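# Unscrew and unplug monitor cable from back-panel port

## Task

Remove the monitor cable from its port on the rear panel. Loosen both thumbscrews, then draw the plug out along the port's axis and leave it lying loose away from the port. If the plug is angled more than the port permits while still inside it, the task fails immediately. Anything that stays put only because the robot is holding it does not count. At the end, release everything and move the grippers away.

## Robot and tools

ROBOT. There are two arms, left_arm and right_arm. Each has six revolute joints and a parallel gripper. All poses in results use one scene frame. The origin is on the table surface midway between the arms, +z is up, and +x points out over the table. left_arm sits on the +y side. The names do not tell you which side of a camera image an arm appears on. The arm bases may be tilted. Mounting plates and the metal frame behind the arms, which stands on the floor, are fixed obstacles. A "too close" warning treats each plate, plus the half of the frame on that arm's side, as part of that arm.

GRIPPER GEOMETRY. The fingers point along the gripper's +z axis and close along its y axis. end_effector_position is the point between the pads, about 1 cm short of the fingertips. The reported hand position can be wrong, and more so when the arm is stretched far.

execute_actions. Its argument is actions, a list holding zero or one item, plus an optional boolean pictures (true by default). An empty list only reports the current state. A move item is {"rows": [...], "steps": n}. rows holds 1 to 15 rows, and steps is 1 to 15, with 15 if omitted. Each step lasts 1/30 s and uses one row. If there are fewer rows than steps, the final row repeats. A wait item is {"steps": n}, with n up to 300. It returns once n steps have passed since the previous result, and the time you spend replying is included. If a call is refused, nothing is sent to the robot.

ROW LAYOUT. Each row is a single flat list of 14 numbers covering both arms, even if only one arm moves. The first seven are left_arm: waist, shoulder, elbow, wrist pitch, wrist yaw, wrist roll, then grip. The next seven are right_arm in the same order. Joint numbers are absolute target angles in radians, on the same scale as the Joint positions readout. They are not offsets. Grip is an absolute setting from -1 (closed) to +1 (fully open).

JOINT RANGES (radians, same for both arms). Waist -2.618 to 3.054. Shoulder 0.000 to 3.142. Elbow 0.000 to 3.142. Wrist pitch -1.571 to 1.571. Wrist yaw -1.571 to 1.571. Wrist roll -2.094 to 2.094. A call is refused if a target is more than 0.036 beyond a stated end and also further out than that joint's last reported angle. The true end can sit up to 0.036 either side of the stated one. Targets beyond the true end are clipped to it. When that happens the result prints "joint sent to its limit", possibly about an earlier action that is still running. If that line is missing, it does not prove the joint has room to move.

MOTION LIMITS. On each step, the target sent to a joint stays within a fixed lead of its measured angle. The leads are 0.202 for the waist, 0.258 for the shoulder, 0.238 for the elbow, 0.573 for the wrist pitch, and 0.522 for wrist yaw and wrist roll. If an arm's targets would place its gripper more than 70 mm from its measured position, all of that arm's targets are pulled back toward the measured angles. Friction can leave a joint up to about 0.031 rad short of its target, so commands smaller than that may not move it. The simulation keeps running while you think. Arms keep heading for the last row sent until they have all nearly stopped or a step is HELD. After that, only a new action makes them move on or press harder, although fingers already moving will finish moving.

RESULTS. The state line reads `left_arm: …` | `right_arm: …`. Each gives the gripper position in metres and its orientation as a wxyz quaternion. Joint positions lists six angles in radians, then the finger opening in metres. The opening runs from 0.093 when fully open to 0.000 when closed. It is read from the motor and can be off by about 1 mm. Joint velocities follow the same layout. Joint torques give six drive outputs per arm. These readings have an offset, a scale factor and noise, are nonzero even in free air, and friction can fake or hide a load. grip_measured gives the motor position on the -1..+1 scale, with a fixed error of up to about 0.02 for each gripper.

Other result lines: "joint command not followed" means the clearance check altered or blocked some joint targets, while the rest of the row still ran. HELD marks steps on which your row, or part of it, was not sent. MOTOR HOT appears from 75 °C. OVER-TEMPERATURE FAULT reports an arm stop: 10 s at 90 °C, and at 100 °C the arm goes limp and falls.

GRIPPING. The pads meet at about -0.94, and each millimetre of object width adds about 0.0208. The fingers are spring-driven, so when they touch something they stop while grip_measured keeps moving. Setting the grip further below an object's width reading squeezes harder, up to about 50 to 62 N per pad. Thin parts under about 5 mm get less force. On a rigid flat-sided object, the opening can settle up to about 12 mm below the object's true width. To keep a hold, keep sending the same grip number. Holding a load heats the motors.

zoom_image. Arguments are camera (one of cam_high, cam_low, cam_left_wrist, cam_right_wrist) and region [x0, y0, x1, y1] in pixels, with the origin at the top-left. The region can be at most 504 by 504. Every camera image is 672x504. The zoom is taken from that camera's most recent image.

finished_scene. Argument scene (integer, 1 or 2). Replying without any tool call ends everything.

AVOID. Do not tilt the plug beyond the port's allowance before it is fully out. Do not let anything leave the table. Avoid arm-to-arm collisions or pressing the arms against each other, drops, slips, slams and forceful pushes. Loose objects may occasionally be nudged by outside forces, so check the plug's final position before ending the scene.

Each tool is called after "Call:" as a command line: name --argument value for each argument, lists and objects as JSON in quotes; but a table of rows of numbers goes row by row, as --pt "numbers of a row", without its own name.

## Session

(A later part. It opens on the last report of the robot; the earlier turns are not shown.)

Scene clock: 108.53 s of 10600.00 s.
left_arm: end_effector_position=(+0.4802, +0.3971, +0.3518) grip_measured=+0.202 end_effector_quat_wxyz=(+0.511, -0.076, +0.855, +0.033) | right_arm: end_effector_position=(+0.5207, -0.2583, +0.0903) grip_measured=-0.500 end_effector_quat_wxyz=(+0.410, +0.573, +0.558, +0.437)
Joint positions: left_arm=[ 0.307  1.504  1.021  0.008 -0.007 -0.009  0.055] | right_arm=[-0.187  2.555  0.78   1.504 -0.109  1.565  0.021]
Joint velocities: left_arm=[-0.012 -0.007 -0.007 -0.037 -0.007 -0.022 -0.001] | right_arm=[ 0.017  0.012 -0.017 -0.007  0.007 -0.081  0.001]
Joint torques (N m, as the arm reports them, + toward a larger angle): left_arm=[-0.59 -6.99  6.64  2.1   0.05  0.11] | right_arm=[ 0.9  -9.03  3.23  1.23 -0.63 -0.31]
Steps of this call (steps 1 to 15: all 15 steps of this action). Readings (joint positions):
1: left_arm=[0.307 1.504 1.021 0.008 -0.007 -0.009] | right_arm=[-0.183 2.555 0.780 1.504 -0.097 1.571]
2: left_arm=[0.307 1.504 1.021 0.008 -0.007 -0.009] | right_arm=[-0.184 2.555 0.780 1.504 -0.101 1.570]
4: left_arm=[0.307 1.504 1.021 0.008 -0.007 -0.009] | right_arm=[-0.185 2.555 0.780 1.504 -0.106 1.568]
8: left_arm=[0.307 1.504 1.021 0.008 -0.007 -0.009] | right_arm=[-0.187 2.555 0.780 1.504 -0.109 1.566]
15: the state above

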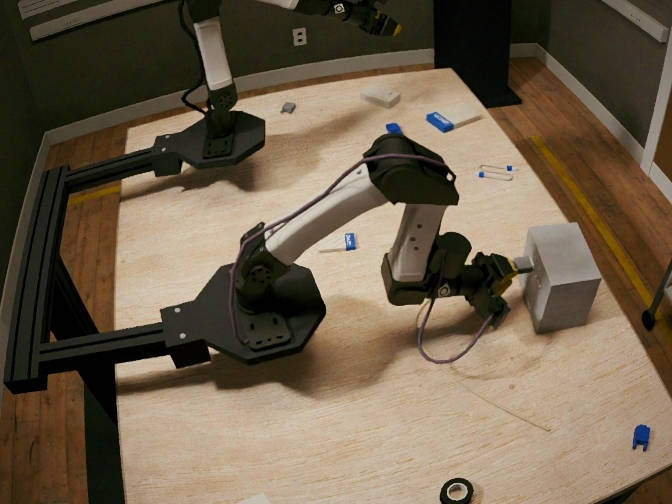

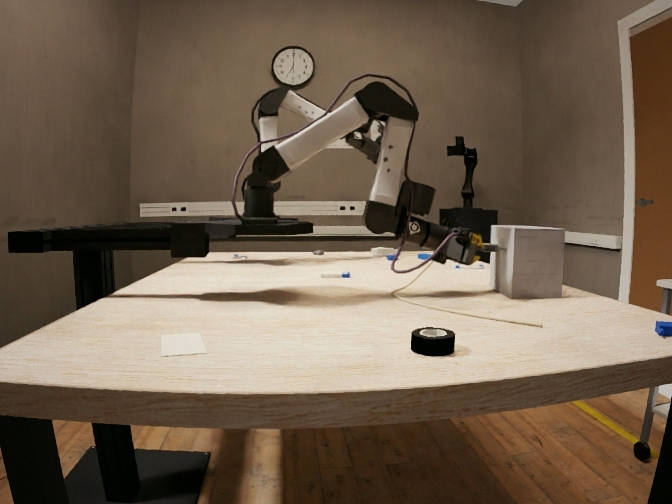

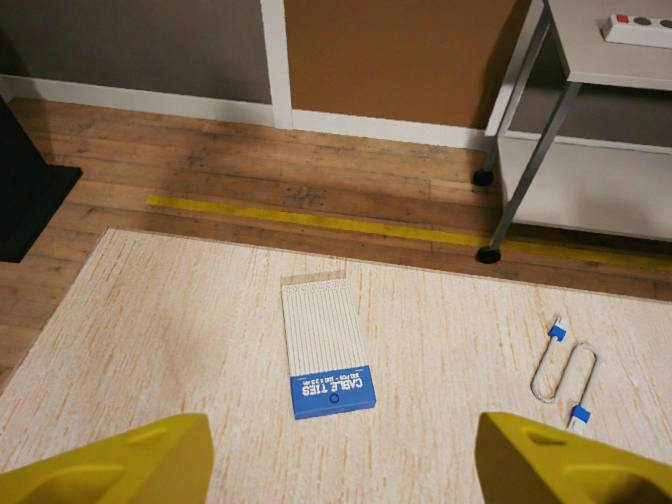

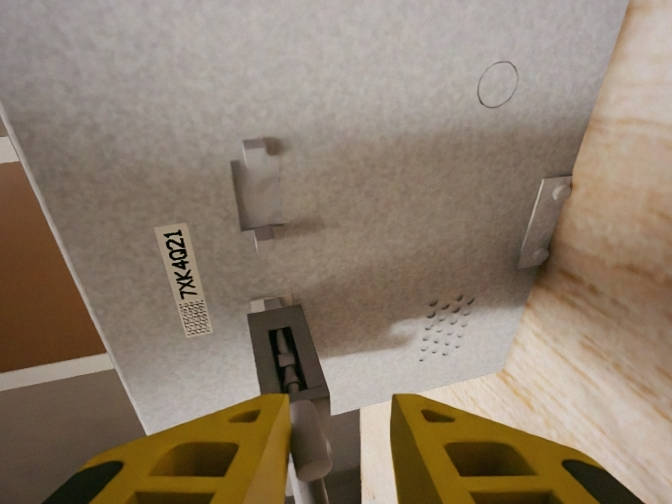

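Call:
execute_actions --actions '[{"rows":[[0.3,1.5,1,0,0,0,0.2,-0.18,2.56,0.78,1.55,-0.11,1.58,-0.6]],"steps":12}]' --pictures false

Call:
execute_actions --actions '[{"rows":[[0.3,1.5,1,0,0,0,0.2,-0.18,2.56,0.78,1.55,-0.11,1.58,-0.92],[0.3,1.5,1,0,0,0,0.2,-0.18,2.56,0.78,1.55,-0.11,1.58,-0.92],[0.3,1.5,1,0,0,0,0.2,-0.18,2.56,0.78,1.55,-0.11,0.6,-0.92]]}]' --pictures false

Call:
execute_actions --actions '[{"rows":[[0.3,1.5,1,0,0,0,0.2,-0.18,2.56,0.78,1.55,-0.11,0.7,-0.65],[0.3,1.5,1,0,0,0,0.2,-0.18,2.56,0.78,1.55,-0.11,0.7,-0.65],[0.3,1.5,1,0,0,0,0.2,-0.18,2.56,0.78,1.55,-0.11,1.68,-0.65]]}]' --pictures false

Call:
execute_actions --actions '[{"rows":[[0.3,1.5,1,0,0,0,0.2,-0.18,2.56,0.78,1.55,-0.11,1.58,-0.92],[0.3,1.5,1,0,0,0,0.2,-0.18,2.56,0.78,1.55,-0.11,1.58,-0.92],[0.3,1.5,1,0,0,0,0.2,-0.18,2.56,0.78,1.55,-0.11,0.6,-0.92]]}]' --pictures false

Call:
execute_actions --actions '[{"rows":[[0.3,1.5,1,0,0,0,0.2,-0.18,2.56,0.78,1.55,-0.11,0.7,-0.65],[0.3,1.5,1,0,0,0,0.2,-0.18,2.56,0.78,1.55,-0.11,0.7,-0.65],[0.3,1.5,1,0,0,0,0.2,-0.18,2.56,0.78,1.55,-0.11,1.68,-0.65]]}]' --pictures false

Call:
execute_actions --actions '[{"rows":[[0.3,1.5,1,0,0,0,0.2,-0.18,2.56,0.78,1.55,-0.11,1.58,-0.92],[0.3,1.5,1,0,0,0,0.2,-0.18,2.56,0.78,1.55,-0.11,1.58,-0.92],[0.3,1.5,1,0,0,0,0.2,-0.18,2.56,0.78,1.55,-0.11,0.6,-0.92]]}]' --pictures false

Call:
execute_actions --actions '[{"rows":[[0.3,1.5,1,0,0,0,0.2,-0.18,2.56,0.78,1.55,-0.11,0.7,-0.65],[0.3,1.5,1,0,0,0,0.2,-0.18,2.56,0.78,1.55,-0.11,0.7,-0.65],[0.3,1.5,1,0,0,0,0.2,-0.18,2.56,0.78,1.55,-0.11,1.68,-0.65]]}]' --pictures false

Call:
execute_actions --actions '[{"rows":[[0.3,1.5,1,0,0,0,0.2,-0.18,2.56,0.78,1.55,-0.11,1.58,-0.92],[0.3,1.5,1,0,0,0,0.2,-0.18,2.56,0.78,1.55,-0.11,1.58,-0.92],[0.3,1.5,1,0,0,0,0.2,-0.18,2.56,0.78,1.55,-0.11,0.6,-0.92]]}]' --pictures false

Call:
execute_actions --actions '[{"rows":[[0.3,1.5,1,0,0,0,0.2,-0.18,2.56,0.78,1.55,-0.11,0.7,-0.65],[0.3,1.5,1,0,0,0,0.2,-0.18,2.56,0.78,1.55,-0.11,0.7,-0.65],[0.3,1.5,1,0,0,0,0.2,-0.18,2.56,0.78,1.55,-0.11,1.6,-0.65]]}]'

Call:
zoom_image --camera "cam_right_wrist" --region '[220,270,460,504]'

Scene clock: 121.90 s of 10600.00 s.
left_arm: end_effector_position=(+0.4802, +0.3971, +0.3518) grip_measured=+0.202 end_effector_quat_wxyz=(+0.511, -0.076, +0.855, +0.033) | right_arm: end_effector_position=(+0.5227, -0.2588, +0.0975) grip_measured=-0.598 end_effector_quat_wxyz=(+0.418, +0.569, +0.549, +0.446)
Joint positions: left_arm=[ 0.307  1.504  1.021  0.008 -0.007 -0.009  0.055] | right_arm=[-0.186  2.555  0.78   1.535 -0.105  1.575  0.016]
Joint velocities: left_arm=[ 0.002 -0.002  0.002 -0.007 -0.022 -0.081 -0.001] | right_arm=[ 0.017 -0.002  0.007  0.066 -0.051 -0.037 -0.   ]
Joint torques (N m, as the arm reports them, + toward a larger angle): left_arm=[-0.53 -7.02  6.66  2.11  0.09  0.11] | right_arm=[ 0.4  -8.88  3.05  2.26  0.06 -0.08]
Steps of this call (steps 1 to 15: the robot went on to your last target; steps 16 to 90: nothing new was sent; then 9.97 s passed at rest; steps 91 to 102: all 12 steps of this action). Readings (joint positions):
91: left_arm=[0.307 1.504 1.021 0.008 -0.007 -0.009] | right_arm=[-0.187 2.555 0.780 1.516 -0.106 1.567]
92: left_arm=[0.307 1.504 1.021 0.008 -0.007 -0.009] | right_arm=[-0.187 2.555 0.780 1.524 -0.105 1.569]
94: left_arm=[0.307 1.504 1.021 0.008 -0.007 -0.009] | right_arm=[-0.186 2.555 0.780 1.530 -0.105 1.571]
98: left_arm=[0.307 1.504 1.021 0.008 -0.007 -0.009] | right_arm=[-0.186 2.555 0.780 1.534 -0.105 1.574]
102: the state above

Scene clock: 122.40 s of 10600.00 s.
left_arm: end_effector_position=(+0.4802, +0.3971, +0.3518) grip_measured=+0.202 end_effector_quat_wxyz=(+0.511, -0.076, +0.855, +0.033) | right_arm: end_effector_position=(+0.5243, -0.2570, +0.1035) grip_measured=-0.908 end_effector_quat_wxyz=(+0.578, +0.275, +0.733, +0.230)
Joint positions: left_arm=[ 0.307  1.504  1.021  0.008 -0.007 -0.009  0.055] | right_arm=[-0.183  2.555  0.78   1.561 -0.109  0.694  0.002]
Joint velocities: left_arm=[-0.022  0.007  0.007 -0.037 -0.037 -0.051 -0.   ] | right_arm=[ 0.017  0.002 -0.007  0.007 -0.037 -0.549  0.   ]
Joint torques (N m, as the arm reports them, + toward a larger angle): left_arm=[-0.66 -6.98  6.55  2.09  0.07  0.12] | right_arm=[ 0.02 -9.1   3.2   2.07  0.05 -0.29]
Steps of this call (steps 1 to 15: all 15 steps of this action). Readings (joint positions):
1: left_arm=[0.307 1.504 1.021 0.008 -0.007 -0.009] | right_arm=[-0.186 2.555 0.780 1.536 -0.105 1.575]
2: left_arm=[0.307 1.504 1.021 0.008 -0.007 -0.009] | right_arm=[-0.186 2.555 0.780 1.539 -0.106 1.575]
4: left_arm=[0.307 1.504 1.021 0.008 -0.007 -0.009] | right_arm=[-0.186 2.555 0.780 1.543 -0.105 1.392]
8: left_arm=[0.307 1.504 1.021 0.008 -0.007 -0.009] | right_arm=[-0.185 2.555 0.780 1.553 -0.108 1.000]
15: the state above

Scene clock: 122.90 s of 10600.00 s.
left_arm: end_effector_position=(+0.4802, +0.3971, +0.3518) grip_measured=+0.202 end_effector_quat_wxyz=(+0.511, -0.076, +0.855, +0.033) | right_arm: end_effector_position=(+0.5231, -0.2572, +0.0986) grip_measured=-0.651 end_effector_quat_wxyz=(+0.415, +0.572, +0.545, +0.452)
Joint positions: left_arm=[ 0.307  1.504  1.021  0.008 -0.007 -0.009  0.055] | right_arm=[-0.182  2.555  0.78   1.54  -0.105  1.591  0.014]
Joint velocities: left_arm=[-0.012  0.002  0.002  0.037 -0.037  0.037 -0.   ] | right_arm=[-0.002  0.012  0.007 -0.066  0.066  0.505 -0.001]
Joint torques (N m, as the arm reports them, + toward a larger angle): left_arm=[-0.58 -6.95  6.54  2.11  0.05  0.1 ] | right_arm=[ 0.2  -8.99  3.46  2.31 -0.05 -0.07]
Steps of this call (steps 1 to 15: all 15 steps of this action). Readings (joint positions):
1: left_arm=[0.307 1.504 1.021 0.008 -0.007 -0.009] | right_arm=[-0.182 2.555 0.780 1.561 -0.109 0.692]
2: left_arm=[0.307 1.504 1.021 0.008 -0.007 -0.009] | right_arm=[-0.182 2.555 0.780 1.561 -0.109 0.693]
4: left_arm=[0.307 1.504 1.021 0.008 -0.007 -0.009] | right_arm=[-0.182 2.555 0.780 1.559 -0.110 0.878]
8: left_arm=[0.307 1.504 1.021 0.008 -0.007 -0.009] | right_arm=[-0.182 2.555 0.780 1.555 -0.110 1.277]
15: the state above

Scene clock: 123.40 s of 10600.00 s.
left_arm: end_effector_position=(+0.4802, +0.3971, +0.3518) grip_measured=+0.202 end_effector_quat_wxyz=(+0.511, -0.076, +0.855, +0.033) | right_arm: end_effector_position=(+0.5241, -0.2562, +0.1026) grip_measured=-0.908 end_effector_quat_wxyz=(+0.575, +0.276, +0.734, +0.232)
Joint positions: left_arm=[ 0.307  1.504  1.021  0.008 -0.007 -0.009  0.055] | right_arm=[-0.182  2.555  0.78   1.557 -0.111  0.697  0.002]
Joint velocities: left_arm=[-0.022 -0.002 -0.012  0.022  0.007 -0.022  0.   ] | right_arm=[-0.002  0.002  0.007  0.037 -0.037 -0.535  0.   ]
Joint torques (N m, as the arm reports them, + toward a larger angle): left_arm=[-0.61 -7.    6.68  2.08  0.07  0.13] | right_arm=[ 0.15 -8.79  3.35  2.02  0.11 -0.19]
Steps of this call (steps 1 to 15: all 15 steps of this action). Readings (joint positions):
1: left_arm=[0.307 1.504 1.021 0.008 -0.007 -0.009] | right_arm=[-0.182 2.555 0.780 1.538 -0.104 1.592]
2: left_arm=[0.307 1.504 1.021 0.008 -0.007 -0.009] | right_arm=[-0.182 2.555 0.780 1.539 -0.104 1.590]
4: left_arm=[0.307 1.504 1.021 0.008 -0.007 -0.009] | right_arm=[-0.182 2.555 0.780 1.542 -0.103 1.406]
8: left_arm=[0.307 1.504 1.021 0.008 -0.007 -0.009] | right_arm=[-0.182 2.555 0.780 1.550 -0.105 1.012]
15: the state above

Scene clock: 123.90 s of 10600.00 s.
left_arm: end_effector_position=(+0.4802, +0.3971, +0.3518) grip_measured=+0.202 end_effector_quat_wxyz=(+0.511, -0.076, +0.855, +0.033) | right_arm: end_effector_position=(+0.5230, -0.2568, +0.0981) grip_measured=-0.651 end_effector_quat_wxyz=(+0.415, +0.572, +0.545, +0.451)
Joint positions: left_arm=[ 0.307  1.504  1.021  0.008 -0.007 -0.009  0.055] | right_arm=[-0.182  2.555  0.78   1.538 -0.105  1.59   0.014]
Joint velocities: left_arm=[-0.012  0.012 -0.002 -0.022  0.022 -0.007  0.001] | right_arm=[-0.002 -0.017 -0.007 -0.11   0.051  0.535  0.001]
Joint torques (N m, as the arm reports them, + toward a larger angle): left_arm=[-0.64 -6.95  6.65  2.1   0.07  0.15] | right_arm=[ 0.22 -9.24  3.33  2.42 -0.1  -0.01]
Steps of this call (steps 1 to 15: all 15 steps of this action). Readings (joint positions):
1: left_arm=[0.307 1.504 1.021 0.008 -0.007 -0.009] | right_arm=[-0.182 2.555 0.780 1.557 -0.112 0.694]
2: left_arm=[0.307 1.504 1.021 0.008 -0.007 -0.009] | right_arm=[-0.182 2.555 0.780 1.557 -0.112 0.694]
4: left_arm=[0.307 1.504 1.021 0.008 -0.007 -0.009] | right_arm=[-0.182 2.555 0.780 1.556 -0.112 0.880]
8: left_arm=[0.307 1.504 1.021 0.008 -0.007 -0.009] | right_arm=[-0.182 2.555 0.780 1.554 -0.112 1.278]
15: the state above

Scene clock: 124.40 s of 10600.00 s.
left_arm: end_effector_position=(+0.4802, +0.3971, +0.3518) grip_measured=+0.202 end_effector_quat_wxyz=(+0.511, -0.076, +0.855, +0.033) | right_arm: end_effector_position=(+0.5240, -0.2560, +0.1024) grip_measured=-0.908 end_effector_quat_wxyz=(+0.575, +0.276, +0.734, +0.232)
Joint positions: left_arm=[ 0.307  1.504  1.021  0.008 -0.007 -0.009  0.055] | right_arm=[-0.182  2.556  0.78   1.557 -0.111  0.697  0.002]
Joint velocities: left_arm=[-0.017  0.007  0.017 -0.022  0.095  0.066 -0.   ] | right_arm=[-0.027 -0.022 -0.012  0.037 -0.037 -0.593 -0.001]
Joint torques (N m, as the arm reports them, + toward a larger angle): left_arm=[-0.65 -7.04  6.64  2.08  0.08  0.13] | right_arm=[ 0.11 -8.81  3.38  2.07  0.18 -0.4 ]
Steps of this call (steps 1 to 15: all 15 steps of this action). Readings (joint positions):
1: left_arm=[0.307 1.504 1.021 0.008 -0.007 -0.009] | right_arm=[-0.182 2.555 0.780 1.536 -0.104 1.592]
2: left_arm=[0.307 1.504 1.021 0.008 -0.007 -0.009] | right_arm=[-0.182 2.555 0.780 1.538 -0.103 1.590]
4: left_arm=[0.307 1.504 1.021 0.008 -0.007 -0.009] | right_arm=[-0.182 2.556 0.780 1.542 -0.103 1.406]
8: left_arm=[0.307 1.504 1.021 0.008 -0.007 -0.009] | right_arm=[-0.182 2.556 0.780 1.551 -0.105 1.012]
15: the state above

Scene clock: 124.90 s of 10600.00 s.
left_arm: end_effector_position=(+0.4802, +0.3971, +0.3518) grip_measured=+0.202 end_effector_quat_wxyz=(+0.511, -0.076, +0.855, +0.033) | right_arm: end_effector_position=(+0.5230, -0.2568, +0.0980) grip_measured=-0.651 end_effector_quat_wxyz=(+0.415, +0.572, +0.545, +0.451)
Joint positions: left_arm=[ 0.307  1.504  1.021  0.008 -0.007 -0.009  0.055] | right_arm=[-0.182  2.556  0.78   1.538 -0.105  1.591  0.014]
Joint velocities: left_arm=[ 0.002 -0.002 -0.012  0.007  0.007 -0.037 -0.001] | right_arm=[ 0.007 -0.007 -0.012 -0.139  0.051  0.535  0.001]
Joint torques (N m, as the arm reports them, + toward a larger angle): left_arm=[-0.54 -6.97  6.6   2.11  0.05  0.11] | right_arm=[ 0.   -8.97  3.2   2.37 -0.04  0.01]
Steps of this call (steps 1 to 15: all 15 steps of this action). Readings (joint positions):
1: left_arm=[0.307 1.504 1.021 0.008 -0.007 -0.009] | right_arm=[-0.182 2.556 0.780 1.557 -0.112 0.695]
2: left_arm=[0.307 1.504 1.021 0.008 -0.007 -0.009] | right_arm=[-0.182 2.556 0.780 1.557 -0.112 0.695]
4: left_arm=[0.307 1.504 1.021 0.008 -0.007 -0.009] | right_arm=[-0.182 2.556 0.780 1.556 -0.112 0.880]
8: left_arm=[0.307 1.504 1.021 0.008 -0.007 -0.009] | right_arm=[-0.182 2.556 0.780 1.555 -0.112 1.278]
15: the state above

Scene clock: 125.40 s of 10600.00 s.
left_arm: end_effector_position=(+0.4802, +0.3971, +0.3518) grip_measured=+0.202 end_effector_quat_wxyz=(+0.511, -0.076, +0.855, +0.033) | right_arm: end_effector_position=(+0.5240, -0.2559, +0.1024) grip_measured=-0.908 end_effector_quat_wxyz=(+0.575, +0.276, +0.734, +0.232)
Joint positions: left_arm=[ 0.307  1.504  1.021  0.008 -0.007 -0.009  0.055] | right_arm=[-0.182  2.556  0.78   1.558 -0.112  0.697  0.002]
Joint velocities: left_arm=[ 0.017 -0.017 -0.002  0.037 -0.022 -0.051  0.   ] | right_arm=[-0.002 -0.012 -0.012 -0.081 -0.037 -0.579 -0.002]
Joint torques (N m, as the arm reports them, + toward a larger angle): left_arm=[-0.57 -7.11  6.68  2.11  0.06  0.14] | right_arm=[ 0.03 -9.31  3.39  2.1   0.1  -0.26]
Steps of this call (steps 1 to 15: all 15 steps of this action). Readings (joint positions):
1: left_arm=[0.307 1.504 1.021 0.008 -0.007 -0.009] | right_arm=[-0.182 2.556 0.780 1.536 -0.104 1.592]
2: left_arm=[0.307 1.504 1.021 0.008 -0.007 -0.009] | right_arm=[-0.182 2.556 0.780 1.539 -0.104 1.590]
4: left_arm=[0.307 1.504 1.021 0.008 -0.007 -0.009] | right_arm=[-0.182 2.556 0.780 1.542 -0.103 1.406]
8: left_arm=[0.307 1.504 1.021 0.008 -0.007 -0.009] | right_arm=[-0.182 2.556 0.780 1.552 -0.105 1.012]
15: the state above

Scene clock: 125.90 s of 10600.00 s.
left_arm: end_effector_position=(+0.4802, +0.3971, +0.3518) grip_measured=+0.202 end_effector_quat_wxyz=(+0.511, -0.076, +0.855, +0.033) | right_arm: end_effector_position=(+0.5232, -0.2564, +0.0991) grip_measured=-0.651 end_effector_quat_wxyz=(+0.430, +0.552, +0.563, +0.439)
Joint positions: left_arm=[ 0.307  1.504  1.021  0.008 -0.007 -0.009  0.055] | right_arm=[-0.182  2.556  0.78   1.543 -0.108  1.525  0.014]
Joint velocities: left_arm=[-0.012  0.007 -0.002 -0.007  0.022 -0.022 -0.001] | right_arm=[ 0.017  0.002 -0.007 -0.051  0.022  0.462  0.   ]
Joint torques (N m, as the arm reports them, + toward a larger angle): left_arm=[-0.64 -6.92  6.57  2.09  0.05  0.13] | right_arm=[ 0.1  -8.92  3.33  2.32 -0.02 -0.1 ]
Steps of this call (steps 1 to 15: all 15 steps of this action). Readings (joint positions):
1: left_arm=[0.307 1.504 1.021 0.008 -0.007 -0.009] | right_arm=[-0.182 2.556 0.780 1.558 -0.112 0.694]
2: left_arm=[0.307 1.504 1.021 0.008 -0.007 -0.009] | right_arm=[-0.182 2.556 0.780 1.558 -0.112 0.694]
4: left_arm=[0.307 1.504 1.021 0.008 -0.007 -0.009] | right_arm=[-0.182 2.556 0.780 1.557 -0.112 0.880]
8: left_arm=[0.307 1.504 1.021 0.008 -0.007 -0.009] | right_arm=[-0.182 2.556 0.780 1.554 -0.112 1.264]
15: the state above

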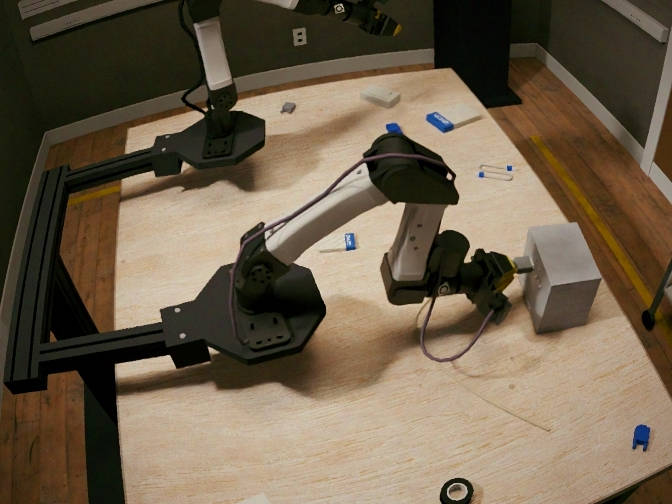

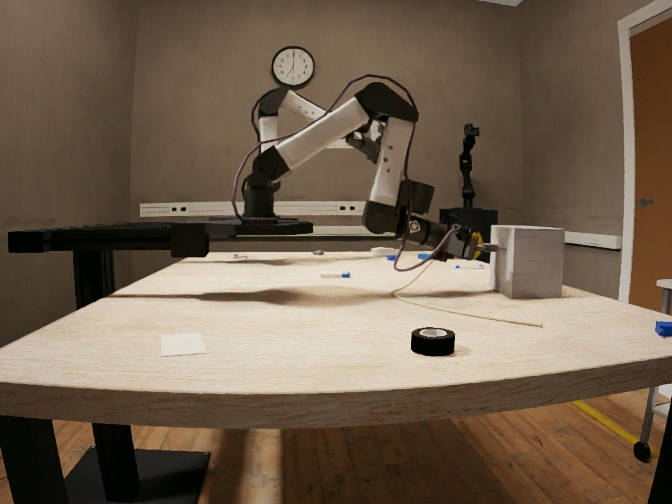

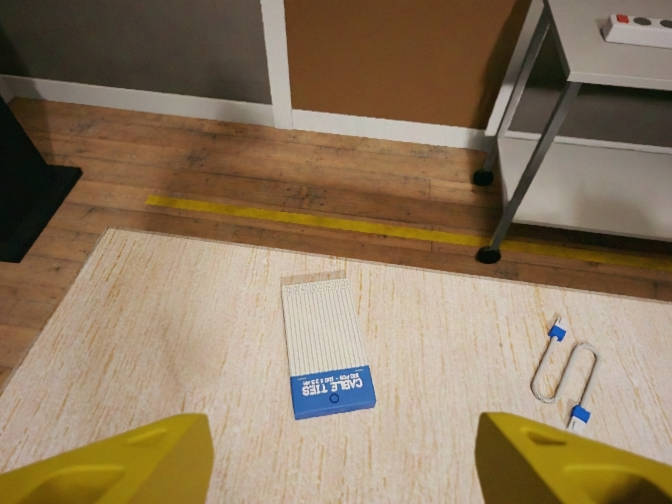

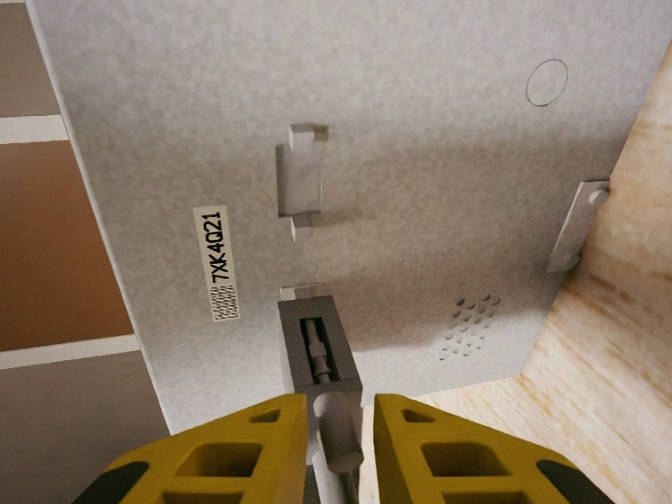

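Region (220, 270, 460, 504) of cam_right_wrist's 672x504 image, scaled by 2.100, with more detail than that image has; it fills the top 491 rows of this view, and the rest is white.

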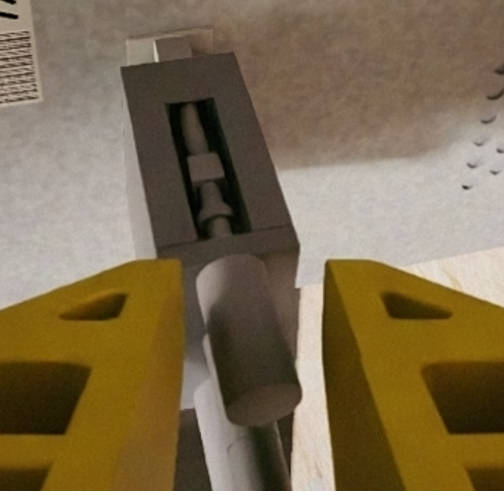

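Call:
execute_actions --actions '[{"rows":[[0.3,1.5,1,0,0,0,0.2,-0.18,2.56,0.78,1.55,-0.11,1.6,-0.92],[0.3,1.5,1,0,0,0,0.2,-0.18,2.56,0.78,1.55,-0.11,0.55,-0.92]]}]' --pictures false

Call:
execute_actions --actions '[{"rows":[[0.3,1.5,1,0,0,0,0.2,-0.18,2.56,0.78,1.55,-0.11,0.63,-0.65],[0.3,1.5,1,0,0,0,0.2,-0.18,2.56,0.78,1.55,-0.11,1.68,-0.65]]}]' --pictures false

Call:
execute_actions --actions '[{"rows":[[0.3,1.5,1,0,0,0,0.2,-0.18,2.56,0.78,1.55,-0.11,1.6,-0.92],[0.3,1.5,1,0,0,0,0.2,-0.18,2.56,0.78,1.55,-0.11,0.55,-0.92]]}]' --pictures false

Call:
execute_actions --actions '[{"rows":[[0.3,1.5,1,0,0,0,0.2,-0.18,2.56,0.78,1.55,-0.11,0.63,-0.65],[0.3,1.5,1,0,0,0,0.2,-0.18,2.56,0.78,1.55,-0.11,1.68,-0.65]]}]' --pictures false

Call:
execute_actions --actions '[{"rows":[[0.3,1.5,1,0,0,0,0.2,-0.18,2.56,0.78,1.55,-0.11,1.6,-0.92],[0.3,1.5,1,0,0,0,0.2,-0.18,2.56,0.78,1.55,-0.11,0.55,-0.92]]}]' --pictures false

Call:
execute_actions --actions '[{"rows":[[0.3,1.5,1,0,0,0,0.2,-0.18,2.56,0.78,1.55,-0.11,0.63,-0.65],[0.3,1.5,1,0,0,0,0.2,-0.18,2.56,0.78,1.55,-0.11,1.68,-0.65]]}]' --pictures false

Call:
execute_actions --actions '[{"rows":[[0.3,1.5,1,0,0,0,0.2,-0.18,2.56,0.78,1.55,-0.11,1.6,-0.92],[0.3,1.5,1,0,0,0,0.2,-0.18,2.56,0.78,1.55,-0.11,0.55,-0.92]]}]' --pictures false

Call:
execute_actions --actions '[{"rows":[[0.3,1.5,1,0,0,0,0.2,-0.18,2.56,0.78,1.55,-0.11,0.63,-0.65],[0.3,1.5,1,0,0,0,0.2,-0.18,2.56,0.78,1.55,-0.11,1.68,-0.65]]}]' --pictures false

Call:
execute_actions --actions '[{"rows":[[0.3,1.5,1,0,0,0,0.2,-0.18,2.56,0.78,1.55,-0.11,1.6,-0.92],[0.3,1.5,1,0,0,0,0.2,-0.18,2.56,0.78,1.55,-0.11,0.55,-0.92]]}]' --pictures false

Call:
execute_actions --actions '[{"rows":[[0.3,1.5,1,0,0,0,0.2,-0.18,2.56,0.78,1.55,-0.11,0.63,-0.65],[0.3,1.5,1,0,0,0,0.2,-0.18,2.56,0.78,1.55,-0.11,1.68,-0.65]]}]' --pictures false

Call:
execute_actions --actions '[{"rows":[[0.3,1.5,1,0,0,0,0.2,-0.18,2.56,0.78,1.55,-0.11,1.6,-0.92],[0.3,1.5,1,0,0,0,0.2,-0.18,2.56,0.78,1.55,-0.11,0.55,-0.92]]}]' --pictures false

Call:
execute_actions --actions '[{"rows":[[0.3,1.5,1,0,0,0,0.2,-0.18,2.56,0.78,1.55,-0.11,0.63,-0.65],[0.3,1.5,1,0,0,0,0.2,-0.18,2.56,0.78,1.55,-0.11,1.68,-0.65]]}]' --pictures false

Call:
execute_actions --actions '[{"rows":[[0.3,1.5,1,0,0,0,0.2,-0.18,2.56,0.78,1.55,-0.11,1.6,-0.92],[0.3,1.5,1,0,0,0,0.2,-0.18,2.56,0.78,1.55,-0.11,0.55,-0.92]]}]' --pictures false

Call:
execute_actions --actions '[{"rows":[[0.3,1.5,1,0,0,0,0.2,-0.18,2.56,0.78,1.55,-0.11,0.63,-0.65],[0.3,1.5,1,0,0,0,0.2,-0.18,2.56,0.78,1.55,-0.11,1.6,-0.65]]}]'

Call:
zoom_image --camera "cam_right_wrist" --region '[220,270,460,504]'

Scene clock: 151.43 s of 10600.00 s.
left_arm: end_effector_position=(+0.4802, +0.3971, +0.3518) grip_measured=+0.202 end_effector_quat_wxyz=(+0.511, -0.076, +0.855, +0.033) | right_arm: end_effector_position=(+0.5241, -0.2558, +0.1028) grip_measured=-0.908 end_effector_quat_wxyz=(+0.582, +0.254, +0.742, +0.216)
Joint positions: left_arm=[ 0.307  1.504  1.021  0.008 -0.007 -0.009  0.055] | right_arm=[-0.182  2.556  0.78   1.559 -0.113  0.639  0.002]
Joint velocities: left_arm=[-0.027 -0.002  0.007  0.037  0.022 -0.037  0.001] | right_arm=[ 0.027  0.012  0.007 -0.066 -0.007 -0.505 -0.   ]
Joint torques (N m, as the arm reports them, + toward a larger angle): left_arm=[-0.58 -7.05  6.73  2.08  0.07  0.14] | right_arm=[-0.2  -9.01  3.39  2.13  0.1  -0.35]
Steps of this call (steps 1 to 30: the robot went on to your last target; steps 31 to 90: nothing new was sent; then 22.03 s passed at rest; steps 91 to 105: all 15 steps of this action). Readings (joint positions):
91: left_arm=[0.307 1.504 1.021 0.008 -0.007 -0.009] | right_arm=[-0.182 2.556 0.780 1.535 -0.102 1.592]
92: left_arm=[0.307 1.504 1.021 0.008 -0.007 -0.009] | right_arm=[-0.182 2.556 0.780 1.540 -0.102 1.508]
94: left_arm=[0.307 1.504 1.021 0.008 -0.007 -0.009] | right_arm=[-0.182 2.556 0.780 1.545 -0.102 1.308]
98: left_arm=[0.307 1.504 1.021 0.008 -0.007 -0.009] | right_arm=[-0.182 2.556 0.780 1.553 -0.106 0.923]
105: the state above

Scene clock: 151.93 s of 10600.00 s.
left_arm: end_effector_position=(+0.4802, +0.3971, +0.3518) grip_measured=+0.202 end_effector_quat_wxyz=(+0.511, -0.076, +0.855, +0.033) | right_arm: end_effector_position=(+0.5228, -0.2569, +0.0975) grip_measured=-0.651 end_effector_quat_wxyz=(+0.413, +0.574, +0.544, +0.452)
Joint positions: left_arm=[ 0.307  1.504  1.021  0.008 -0.007 -0.009  0.055] | right_arm=[-0.182  2.556  0.78   1.537 -0.105  1.598  0.014]
Joint velocities: left_arm=[-0.012 -0.002 -0.017  0.007  0.022 -0.022 -0.   ] | right_arm=[ 0.007  0.017 -0.017 -0.037  0.022  0.52   0.   ]
Joint torques (N m, as the arm reports them, + toward a larger angle): left_arm=[-0.67 -7.01  6.61  2.1   0.05  0.11] | right_arm=[ 0.39 -8.9   3.28  2.34 -0.03  0.04]
Steps of this call (steps 1 to 15: all 15 steps of this action). Readings (joint positions):
1: left_arm=[0.307 1.504 1.021 0.008 -0.007 -0.009] | right_arm=[-0.182 2.556 0.780 1.560 -0.113 0.636]
2: left_arm=[0.307 1.504 1.021 0.008 -0.007 -0.009] | right_arm=[-0.182 2.556 0.780 1.560 -0.113 0.721]
4: left_arm=[0.307 1.504 1.021 0.008 -0.007 -0.009] | right_arm=[-0.182 2.556 0.780 1.556 -0.113 0.922]
8: left_arm=[0.307 1.504 1.021 0.008 -0.007 -0.009] | right_arm=[-0.182 2.556 0.780 1.554 -0.113 1.313]
15: the state above

Scene clock: 152.43 s of 10600.00 s.
left_arm: end_effector_position=(+0.4802, +0.3971, +0.3518) grip_measured=+0.202 end_effector_quat_wxyz=(+0.511, -0.076, +0.855, +0.033) | right_arm: end_effector_position=(+0.5241, -0.2558, +0.1027) grip_measured=-0.908 end_effector_quat_wxyz=(+0.582, +0.255, +0.741, +0.216)
Joint positions: left_arm=[ 0.307  1.504  1.021  0.008 -0.007 -0.009  0.055] | right_arm=[-0.182  2.556  0.78   1.559 -0.113  0.641  0.002]
Joint velocities: left_arm=[-0.007 -0.002  0.007  0.051 -0.066 -0.037 -0.001] | right_arm=[-0.027 -0.012 -0.012 -0.051 -0.007 -0.52   0.001]
Joint torques (N m, as the arm reports them, + toward a larger angle): left_arm=[-0.59 -6.93  6.64  2.1   0.07  0.13] | right_arm=[ 0.25 -9.04  3.08  2.03  0.11 -0.27]
Steps of this call (steps 1 to 15: all 15 steps of this action). Readings (joint positions):
1: left_arm=[0.307 1.504 1.021 0.008 -0.007 -0.009] | right_arm=[-0.182 2.556 0.780 1.536 -0.103 1.601]
2: left_arm=[0.307 1.504 1.021 0.008 -0.007 -0.009] | right_arm=[-0.182 2.556 0.780 1.540 -0.103 1.516]
4: left_arm=[0.307 1.504 1.021 0.008 -0.007 -0.009] | right_arm=[-0.182 2.556 0.780 1.544 -0.103 1.316]
8: left_arm=[0.307 1.504 1.021 0.008 -0.007 -0.009] | right_arm=[-0.182 2.556 0.780 1.553 -0.106 0.930]
15: the state above

Scene clock: 152.93 s of 10600.00 s.
left_arm: end_effector_position=(+0.4802, +0.3971, +0.3518) grip_measured=+0.202 end_effector_quat_wxyz=(+0.511, -0.076, +0.855, +0.033) | right_arm: end_effector_position=(+0.5228, -0.2569, +0.0975) grip_measured=-0.651 end_effector_quat_wxyz=(+0.413, +0.574, +0.544, +0.452)
Joint positions: left_arm=[ 0.307  1.504  1.021  0.008 -0.007 -0.009  0.055] | right_arm=[-0.182  2.556  0.78   1.537 -0.105  1.598  0.014]
Joint velocities: left_arm=[ 0.002  0.002 -0.007  0.007 -0.051  0.066 -0.002] | right_arm=[ 0.012  0.012  0.007 -0.022  0.051  0.505 -0.   ]
Joint torques (N m, as the arm reports them, + toward a larger angle): left_arm=[-0.54 -6.95  6.59  2.09  0.08  0.13] | right_arm=[-0.17 -9.21  3.06  2.39 -0.06  0.04]
Steps of this call (steps 1 to 15: all 15 steps of this action). Readings (joint positions):
1: left_arm=[0.307 1.504 1.021 0.008 -0.007 -0.009] | right_arm=[-0.182 2.556 0.780 1.559 -0.113 0.637]
2: left_arm=[0.307 1.504 1.021 0.008 -0.007 -0.009] | right_arm=[-0.182 2.556 0.780 1.559 -0.113 0.722]
4: left_arm=[0.307 1.504 1.021 0.008 -0.007 -0.009] | right_arm=[-0.182 2.556 0.780 1.556 -0.113 0.923]
8: left_arm=[0.307 1.504 1.021 0.008 -0.007 -0.009] | right_arm=[-0.182 2.556 0.780 1.554 -0.113 1.314]
15: the state above

Scene clock: 153.43 s of 10600.00 s.
left_arm: end_effector_position=(+0.4802, +0.3971, +0.3518) grip_measured=+0.202 end_effector_quat_wxyz=(+0.511, -0.076, +0.855, +0.033) | right_arm: end_effector_position=(+0.5241, -0.2557, +0.1027) grip_measured=-0.908 end_effector_quat_wxyz=(+0.582, +0.255, +0.741, +0.216)
Joint positions: left_arm=[ 0.307  1.504  1.021  0.008 -0.007 -0.009  0.055] | right_arm=[-0.182  2.556  0.78   1.559 -0.113  0.641  0.002]
Joint velocities: left_arm=[ 0.007  0.002  0.007 -0.007  0.037  0.022 -0.001] | right_arm=[-0.017  0.002 -0.007 -0.007 -0.037 -0.462 -0.001]
Joint torques (N m, as the arm reports them, + toward a larger angle): left_arm=[-0.55 -6.97  6.67  2.07  0.08  0.11] | right_arm=[-0.07 -9.    3.47  2.02  0.21 -0.32]
Steps of this call (steps 1 to 15: all 15 steps of this action). Readings (joint positions):
1: left_arm=[0.307 1.504 1.021 0.008 -0.007 -0.009] | right_arm=[-0.182 2.556 0.780 1.536 -0.104 1.601]
2: left_arm=[0.307 1.504 1.021 0.008 -0.007 -0.009] | right_arm=[-0.182 2.556 0.780 1.540 -0.103 1.516]
4: left_arm=[0.307 1.504 1.021 0.008 -0.007 -0.009] | right_arm=[-0.182 2.556 0.780 1.544 -0.103 1.317]
8: left_arm=[0.307 1.504 1.021 0.008 -0.007 -0.009] | right_arm=[-0.182 2.556 0.780 1.553 -0.106 0.930]
15: the state above

Scene clock: 153.93 s of 10600.00 s.
left_arm: end_effector_position=(+0.4802, +0.3971, +0.3518) grip_measured=+0.202 end_effector_quat_wxyz=(+0.511, -0.076, +0.855, +0.033) | right_arm: end_effector_position=(+0.5228, -0.2569, +0.0975) grip_measured=-0.651 end_effector_quat_wxyz=(+0.413, +0.574, +0.544, +0.452)
Joint positions: left_arm=[ 0.307  1.504  1.021  0.008 -0.007 -0.009  0.055] | right_arm=[-0.182  2.556  0.78   1.537 -0.105  1.598  0.014]
Joint velocities: left_arm=[-0.007 -0.007 -0.002 -0.051  0.022 -0.051  0.   ] | right_arm=[-0.017  0.017  0.007 -0.007 -0.007  0.432  0.   ]
Joint torques (N m, as the arm reports them, + toward a larger angle): left_arm=[-0.66 -6.89  6.63  2.09  0.05  0.17] | right_arm=[ 0.26 -8.99  3.23  2.37 -0.04 -0.09]
Steps of this call (steps 1 to 15: all 15 steps of this action). Readings (joint positions):
1: left_arm=[0.307 1.504 1.021 0.008 -0.007 -0.009] | right_arm=[-0.182 2.556 0.780 1.559 -0.113 0.637]
2: left_arm=[0.307 1.504 1.021 0.008 -0.007 -0.009] | right_arm=[-0.182 2.556 0.780 1.559 -0.113 0.722]
4: left_arm=[0.307 1.504 1.021 0.008 -0.007 -0.009] | right_arm=[-0.182 2.556 0.780 1.556 -0.113 0.923]
8: left_arm=[0.307 1.504 1.021 0.008 -0.007 -0.009] | right_arm=[-0.182 2.556 0.780 1.554 -0.113 1.314]
15: the state above

Scene clock: 154.43 s of 10600.00 s.
left_arm: end_effector_position=(+0.4802, +0.3971, +0.3518) grip_measured=+0.202 end_effector_quat_wxyz=(+0.511, -0.076, +0.855, +0.033) | right_arm: end_effector_position=(+0.5241, -0.2557, +0.1027) grip_measured=-0.908 end_effector_quat_wxyz=(+0.582, +0.255, +0.741, +0.216)
Joint positions: left_arm=[ 0.307  1.504  1.021  0.008 -0.007 -0.009  0.055] | right_arm=[-0.182  2.556  0.78   1.559 -0.113  0.641  0.002]
Joint velocities: left_arm=[ 0.002 -0.007 -0.007 -0.022  0.022  0.022 -0.002] | right_arm=[-0.012  0.012  0.017 -0.022  0.037 -0.418 -0.001]
Joint torques (N m, as the arm reports them, + toward a larger angle): left_arm=[-0.52 -6.97  6.65  2.1   0.07  0.13] | right_arm=[ 0.05 -9.23  3.07  2.05  0.08 -0.3 ]
Steps of this call (steps 1 to 15: all 15 steps of this action). Readings (joint positions):
1: left_arm=[0.307 1.504 1.021 0.008 -0.007 -0.009] | right_arm=[-0.182 2.556 0.780 1.536 -0.103 1.601]
2: left_arm=[0.307 1.504 1.021 0.008 -0.007 -0.009] | right_arm=[-0.182 2.556 0.780 1.540 -0.103 1.516]
4: left_arm=[0.307 1.504 1.021 0.008 -0.007 -0.009] | right_arm=[-0.182 2.556 0.780 1.544 -0.103 1.317]
8: left_arm=[0.307 1.504 1.021 0.008 -0.007 -0.009] | right_arm=[-0.182 2.556 0.780 1.553 -0.106 0.930]
15: the state above

Scene clock: 154.93 s of 10600.00 s.
left_arm: end_effector_position=(+0.4802, +0.3971, +0.3518) grip_measured=+0.202 end_effector_quat_wxyz=(+0.511, -0.076, +0.855, +0.033) | right_arm: end_effector_position=(+0.5228, -0.2569, +0.0975) grip_measured=-0.651 end_effector_quat_wxyz=(+0.413, +0.574, +0.544, +0.452)
Joint positions: left_arm=[ 0.307  1.504  1.021  0.008 -0.007 -0.009  0.055] | right_arm=[-0.182  2.556  0.78   1.537 -0.105  1.598  0.014]
Joint velocities: left_arm=[ 0.017  0.012  0.007 -0.007 -0.037 -0.095 -0.   ] | right_arm=[-0.002  0.007 -0.022 -0.095  0.037  0.564  0.001]
Joint torques (N m, as the arm reports them, + toward a larger angle): left_arm=[-0.52 -7.1   6.68  2.07  0.05  0.12] | right_arm=[-0.16 -9.07  3.24  2.26 -0.07 -0.12]
Steps of this call (steps 1 to 15: all 15 steps of this action). Readings (joint positions):
1: left_arm=[0.307 1.504 1.021 0.008 -0.007 -0.009] | right_arm=[-0.182 2.556 0.780 1.559 -0.113 0.637]
2: left_arm=[0.307 1.504 1.021 0.008 -0.007 -0.009] | right_arm=[-0.182 2.556 0.780 1.559 -0.113 0.722]
4: left_arm=[0.307 1.504 1.021 0.008 -0.007 -0.009] | right_arm=[-0.182 2.556 0.780 1.556 -0.113 0.923]
8: left_arm=[0.307 1.504 1.021 0.008 -0.007 -0.009] | right_arm=[-0.182 2.556 0.780 1.554 -0.113 1.314]
15: the state above

Scene clock: 155.43 s of 10600.00 s.
left_arm: end_effector_position=(+0.4802, +0.3971, +0.3518) grip_measured=+0.202 end_effector_quat_wxyz=(+0.511, -0.076, +0.855, +0.033) | right_arm: end_effector_position=(+0.5241, -0.2557, +0.1027) grip_measured=-0.908 end_effector_quat_wxyz=(+0.582, +0.255, +0.741, +0.216)
Joint positions: left_arm=[ 0.307  1.504  1.021  0.008 -0.007 -0.009  0.055] | right_arm=[-0.182  2.556  0.78   1.559 -0.113  0.641  0.002]
Joint velocities: left_arm=[ 0.002 -0.002  0.002  0.007  0.007 -0.007  0.   ] | right_arm=[-0.002  0.007  0.007 -0.066 -0.081 -0.505  0.001]
Joint torques (N m, as the arm reports them, + toward a larger angle): left_arm=[-0.6  -6.88  6.62  2.1   0.09  0.12] | right_arm=[-0.09 -9.11  3.12  2.07  0.11 -0.33]
Steps of this call (steps 1 to 15: all 15 steps of this action). Readings (joint positions):
1: left_arm=[0.307 1.504 1.021 0.008 -0.007 -0.009] | right_arm=[-0.182 2.556 0.780 1.536 -0.103 1.601]
2: left_arm=[0.307 1.504 1.021 0.008 -0.007 -0.009] | right_arm=[-0.182 2.556 0.780 1.540 -0.103 1.516]
4: left_arm=[0.307 1.504 1.021 0.008 -0.007 -0.009] | right_arm=[-0.182 2.556 0.780 1.544 -0.103 1.317]
8: left_arm=[0.307 1.504 1.021 0.008 -0.007 -0.009] | right_arm=[-0.182 2.556 0.780 1.553 -0.106 0.930]
15: the state above

Scene clock: 155.93 s of 10600.00 s.
left_arm: end_effector_position=(+0.4802, +0.3971, +0.3518) grip_measured=+0.202 end_effector_quat_wxyz=(+0.511, -0.076, +0.855, +0.033) | right_arm: end_effector_position=(+0.5228, -0.2569, +0.0975) grip_measured=-0.651 end_effector_quat_wxyz=(+0.413, +0.574, +0.544, +0.452)
Joint positions: left_arm=[ 0.307  1.504  1.021  0.008 -0.007 -0.009  0.055] | right_arm=[-0.182  2.556  0.78   1.537 -0.105  1.598  0.014]
Joint velocities: left_arm=[-0.012  0.007 -0.007 -0.022 -0.022  0.081 -0.001] | right_arm=[-0.017 -0.007 -0.027 -0.037 -0.007  0.535 -0.001]
Joint torques (N m, as the arm reports them, + toward a larger angle): left_arm=[-0.58 -6.95  6.54  2.08  0.12  0.14] | right_arm=[-0.03 -8.95  3.01  2.4  -0.03 -0.04]
Steps of this call (steps 1 to 15: all 15 steps of this action). Readings (joint positions):
1: left_arm=[0.307 1.504 1.021 0.008 -0.007 -0.009] | right_arm=[-0.182 2.556 0.780 1.559 -0.113 0.638]
2: left_arm=[0.307 1.504 1.021 0.008 -0.007 -0.009] | right_arm=[-0.182 2.556 0.780 1.560 -0.113 0.722]
4: left_arm=[0.307 1.504 1.021 0.008 -0.007 -0.009] | right_arm=[-0.182 2.556 0.780 1.556 -0.113 0.923]
8: left_arm=[0.307 1.504 1.021 0.008 -0.007 -0.009] | right_arm=[-0.182 2.556 0.780 1.554 -0.113 1.314]
15: the state above

Scene clock: 156.43 s of 10600.00 s.
left_arm: end_effector_position=(+0.4802, +0.3971, +0.3518) grip_measured=+0.202 end_effector_quat_wxyz=(+0.511, -0.076, +0.855, +0.033) | right_arm: end_effector_position=(+0.5241, -0.2557, +0.1027) grip_measured=-0.908 end_effector_quat_wxyz=(+0.582, +0.255, +0.741, +0.216)
Joint positions: left_arm=[ 0.307  1.504  1.021  0.008 -0.007 -0.009  0.055] | right_arm=[-0.182  2.556  0.78   1.559 -0.113  0.641  0.002]
Joint velocities: left_arm=[ 0.007 -0.002 -0.002 -0.095 -0.022  0.051  0.   ] | right_arm=[-0.017 -0.007  0.002  0.007 -0.037 -0.52  -0.001]
Joint torques (N m, as the arm reports them, + toward a larger angle): left_arm=[-0.58 -7.02  6.64  2.11  0.08  0.14] | right_arm=[-0.05 -9.14  3.03  2.04  0.11 -0.32]
Steps of this call (steps 1 to 15: all 15 steps of this action). Readings (joint positions):
1: left_arm=[0.307 1.504 1.021 0.008 -0.007 -0.009] | right_arm=[-0.182 2.556 0.780 1.535 -0.104 1.601]
2: left_arm=[0.307 1.504 1.021 0.008 -0.007 -0.009] | right_arm=[-0.182 2.556 0.780 1.540 -0.103 1.516]
4: left_arm=[0.307 1.504 1.021 0.008 -0.007 -0.009] | right_arm=[-0.182 2.556 0.780 1.544 -0.103 1.317]
8: left_arm=[0.307 1.504 1.021 0.008 -0.007 -0.009] | right_arm=[-0.182 2.556 0.780 1.553 -0.106 0.930]
15: the state above

Scene clock: 156.93 s of 10600.00 s.
left_arm: end_effector_position=(+0.4802, +0.3971, +0.3518) grip_measured=+0.202 end_effector_quat_wxyz=(+0.511, -0.076, +0.855, +0.033) | right_arm: end_effector_position=(+0.5228, -0.2569, +0.0975) grip_measured=-0.651 end_effector_quat_wxyz=(+0.413, +0.574, +0.544, +0.452)
Joint positions: left_arm=[ 0.307  1.504  1.021  0.008 -0.007 -0.009  0.055] | right_arm=[-0.182  2.556  0.78   1.537 -0.105  1.598  0.014]
Joint velocities: left_arm=[-0.007 -0.002 -0.007 -0.022  0.007 -0.051 -0.   ] | right_arm=[ 0.007  0.002 -0.002 -0.11   0.051  0.462  0.   ]
Joint torques (N m, as the arm reports them, + toward a larger angle): left_arm=[-0.54 -6.93  6.53  2.1   0.1   0.11] | right_arm=[-0.12 -9.04  3.54  2.39 -0.02  0.  ]
Steps of this call (steps 1 to 15: all 15 steps of this action). Readings (joint positions):
1: left_arm=[0.307 1.504 1.021 0.008 -0.007 -0.009] | right_arm=[-0.182 2.556 0.780 1.559 -0.113 0.638]
2: left_arm=[0.307 1.504 1.021 0.008 -0.007 -0.009] | right_arm=[-0.182 2.556 0.780 1.560 -0.113 0.722]
4: left_arm=[0.307 1.504 1.021 0.008 -0.007 -0.009] | right_arm=[-0.182 2.556 0.780 1.556 -0.113 0.923]
8: left_arm=[0.307 1.504 1.021 0.008 -0.007 -0.009] | right_arm=[-0.182 2.556 0.780 1.554 -0.113 1.314]
15: the state above

Scene clock: 157.43 s of 10600.00 s.
left_arm: end_effector_position=(+0.4802, +0.3971, +0.3518) grip_measured=+0.202 end_effector_quat_wxyz=(+0.511, -0.076, +0.855, +0.033) | right_arm: end_effector_position=(+0.5241, -0.2557, +0.1026) grip_measured=-0.908 end_effector_quat_wxyz=(+0.582, +0.255, +0.742, +0.216)
Joint positions: left_arm=[ 0.307  1.504  1.021  0.008 -0.007 -0.009  0.055] | right_arm=[-0.182  2.556  0.78   1.558 -0.113  0.641  0.002]
Joint velocities: left_arm=[ 0.002  0.002  0.017  0.051  0.095 -0.022  0.   ] | right_arm=[ 0.007  0.002  0.002  0.007 -0.037 -0.505 -0.   ]
Joint torques (N m, as the arm reports them, + toward a larger angle): left_arm=[-0.66 -6.95  6.59  2.09  0.04  0.12] | right_arm=[ 0.15 -9.09  3.21  2.08  0.18 -0.35]
Steps of this call (steps 1 to 15: all 15 steps of this action). Readings (joint positions):
1: left_arm=[0.307 1.504 1.021 0.008 -0.007 -0.009] | right_arm=[-0.182 2.556 0.780 1.535 -0.104 1.601]
2: left_arm=[0.307 1.504 1.021 0.008 -0.007 -0.009] | right_arm=[-0.182 2.556 0.780 1.540 -0.103 1.516]
4: left_arm=[0.307 1.504 1.021 0.008 -0.007 -0.009] | right_arm=[-0.182 2.556 0.780 1.544 -0.103 1.317]
8: left_arm=[0.307 1.504 1.021 0.008 -0.007 -0.009] | right_arm=[-0.182 2.556 0.780 1.553 -0.106 0.930]
15: the state above

Scene clock: 157.93 s of 10600.00 s.
left_arm: end_effector_position=(+0.4802, +0.3971, +0.3518) grip_measured=+0.202 end_effector_quat_wxyz=(+0.511, -0.076, +0.855, +0.033) | right_arm: end_effector_position=(+0.5231, -0.2564, +0.0987) grip_measured=-0.651 end_effector_quat_wxyz=(+0.428, +0.554, +0.562, +0.440)
Joint positions: left_arm=[ 0.307  1.504  1.021  0.008 -0.007 -0.009  0.055] | right_arm=[-0.182  2.556  0.78   1.542 -0.108  1.531  0.014]
Joint velocities: left_arm=[-0.002  0.012 -0.022  0.081  0.022 -0.037  0.001] | right_arm=[-0.002 -0.002  0.002  0.037  0.051  0.388  0.001]
Joint torques (N m, as the arm reports them, + toward a larger angle): left_arm=[-0.57 -6.89  6.77  2.08  0.06  0.13] | right_arm=[-0.07 -8.95  3.35  2.38 -0.03 -0.09]
Steps of this call (steps 1 to 15: all 15 steps of this action). Readings (joint positions):
1: left_arm=[0.307 1.504 1.021 0.008 -0.007 -0.009] | right_arm=[-0.182 2.556 0.780 1.559 -0.113 0.638]
2: left_arm=[0.307 1.504 1.021 0.008 -0.007 -0.009] | right_arm=[-0.182 2.556 0.780 1.560 -0.113 0.722]
4: left_arm=[0.307 1.504 1.021 0.008 -0.007 -0.009] | right_arm=[-0.182 2.556 0.780 1.556 -0.113 0.923]
8: left_arm=[0.307 1.504 1.021 0.008 -0.007 -0.009] | right_arm=[-0.182 2.556 0.780 1.554 -0.113 1.294]
15: the state above

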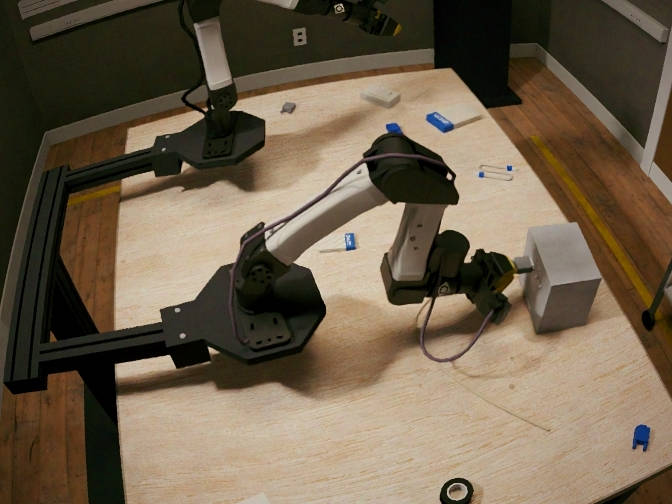

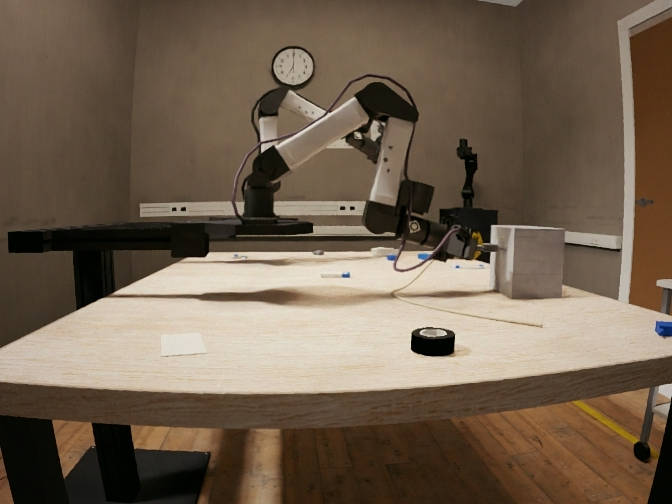

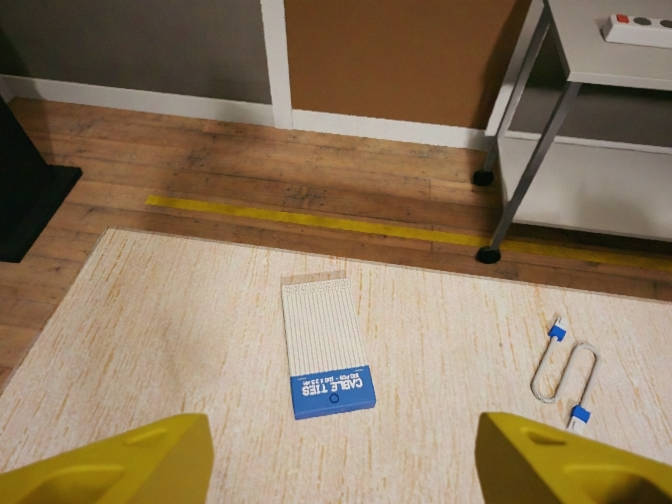

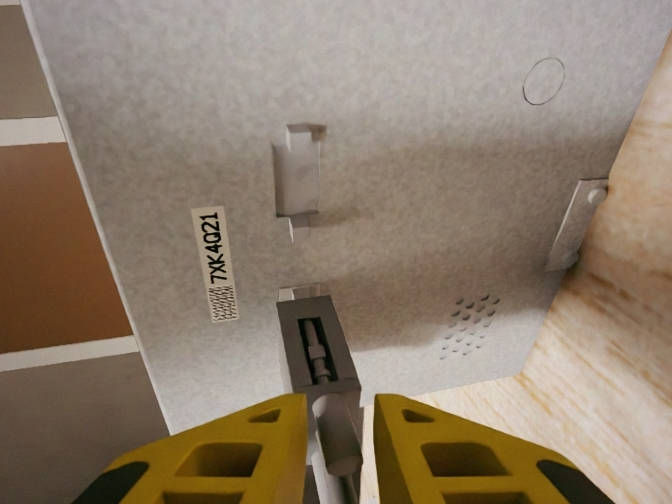

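Region (220, 270, 460, 504) of cam_right_wrist's 672x504 image, scaled by 2.100, with more detail than that image has; it fills the top 491 rows of this view, and the rest is white.

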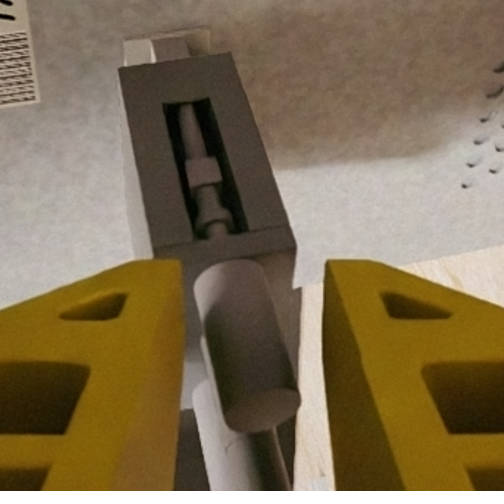

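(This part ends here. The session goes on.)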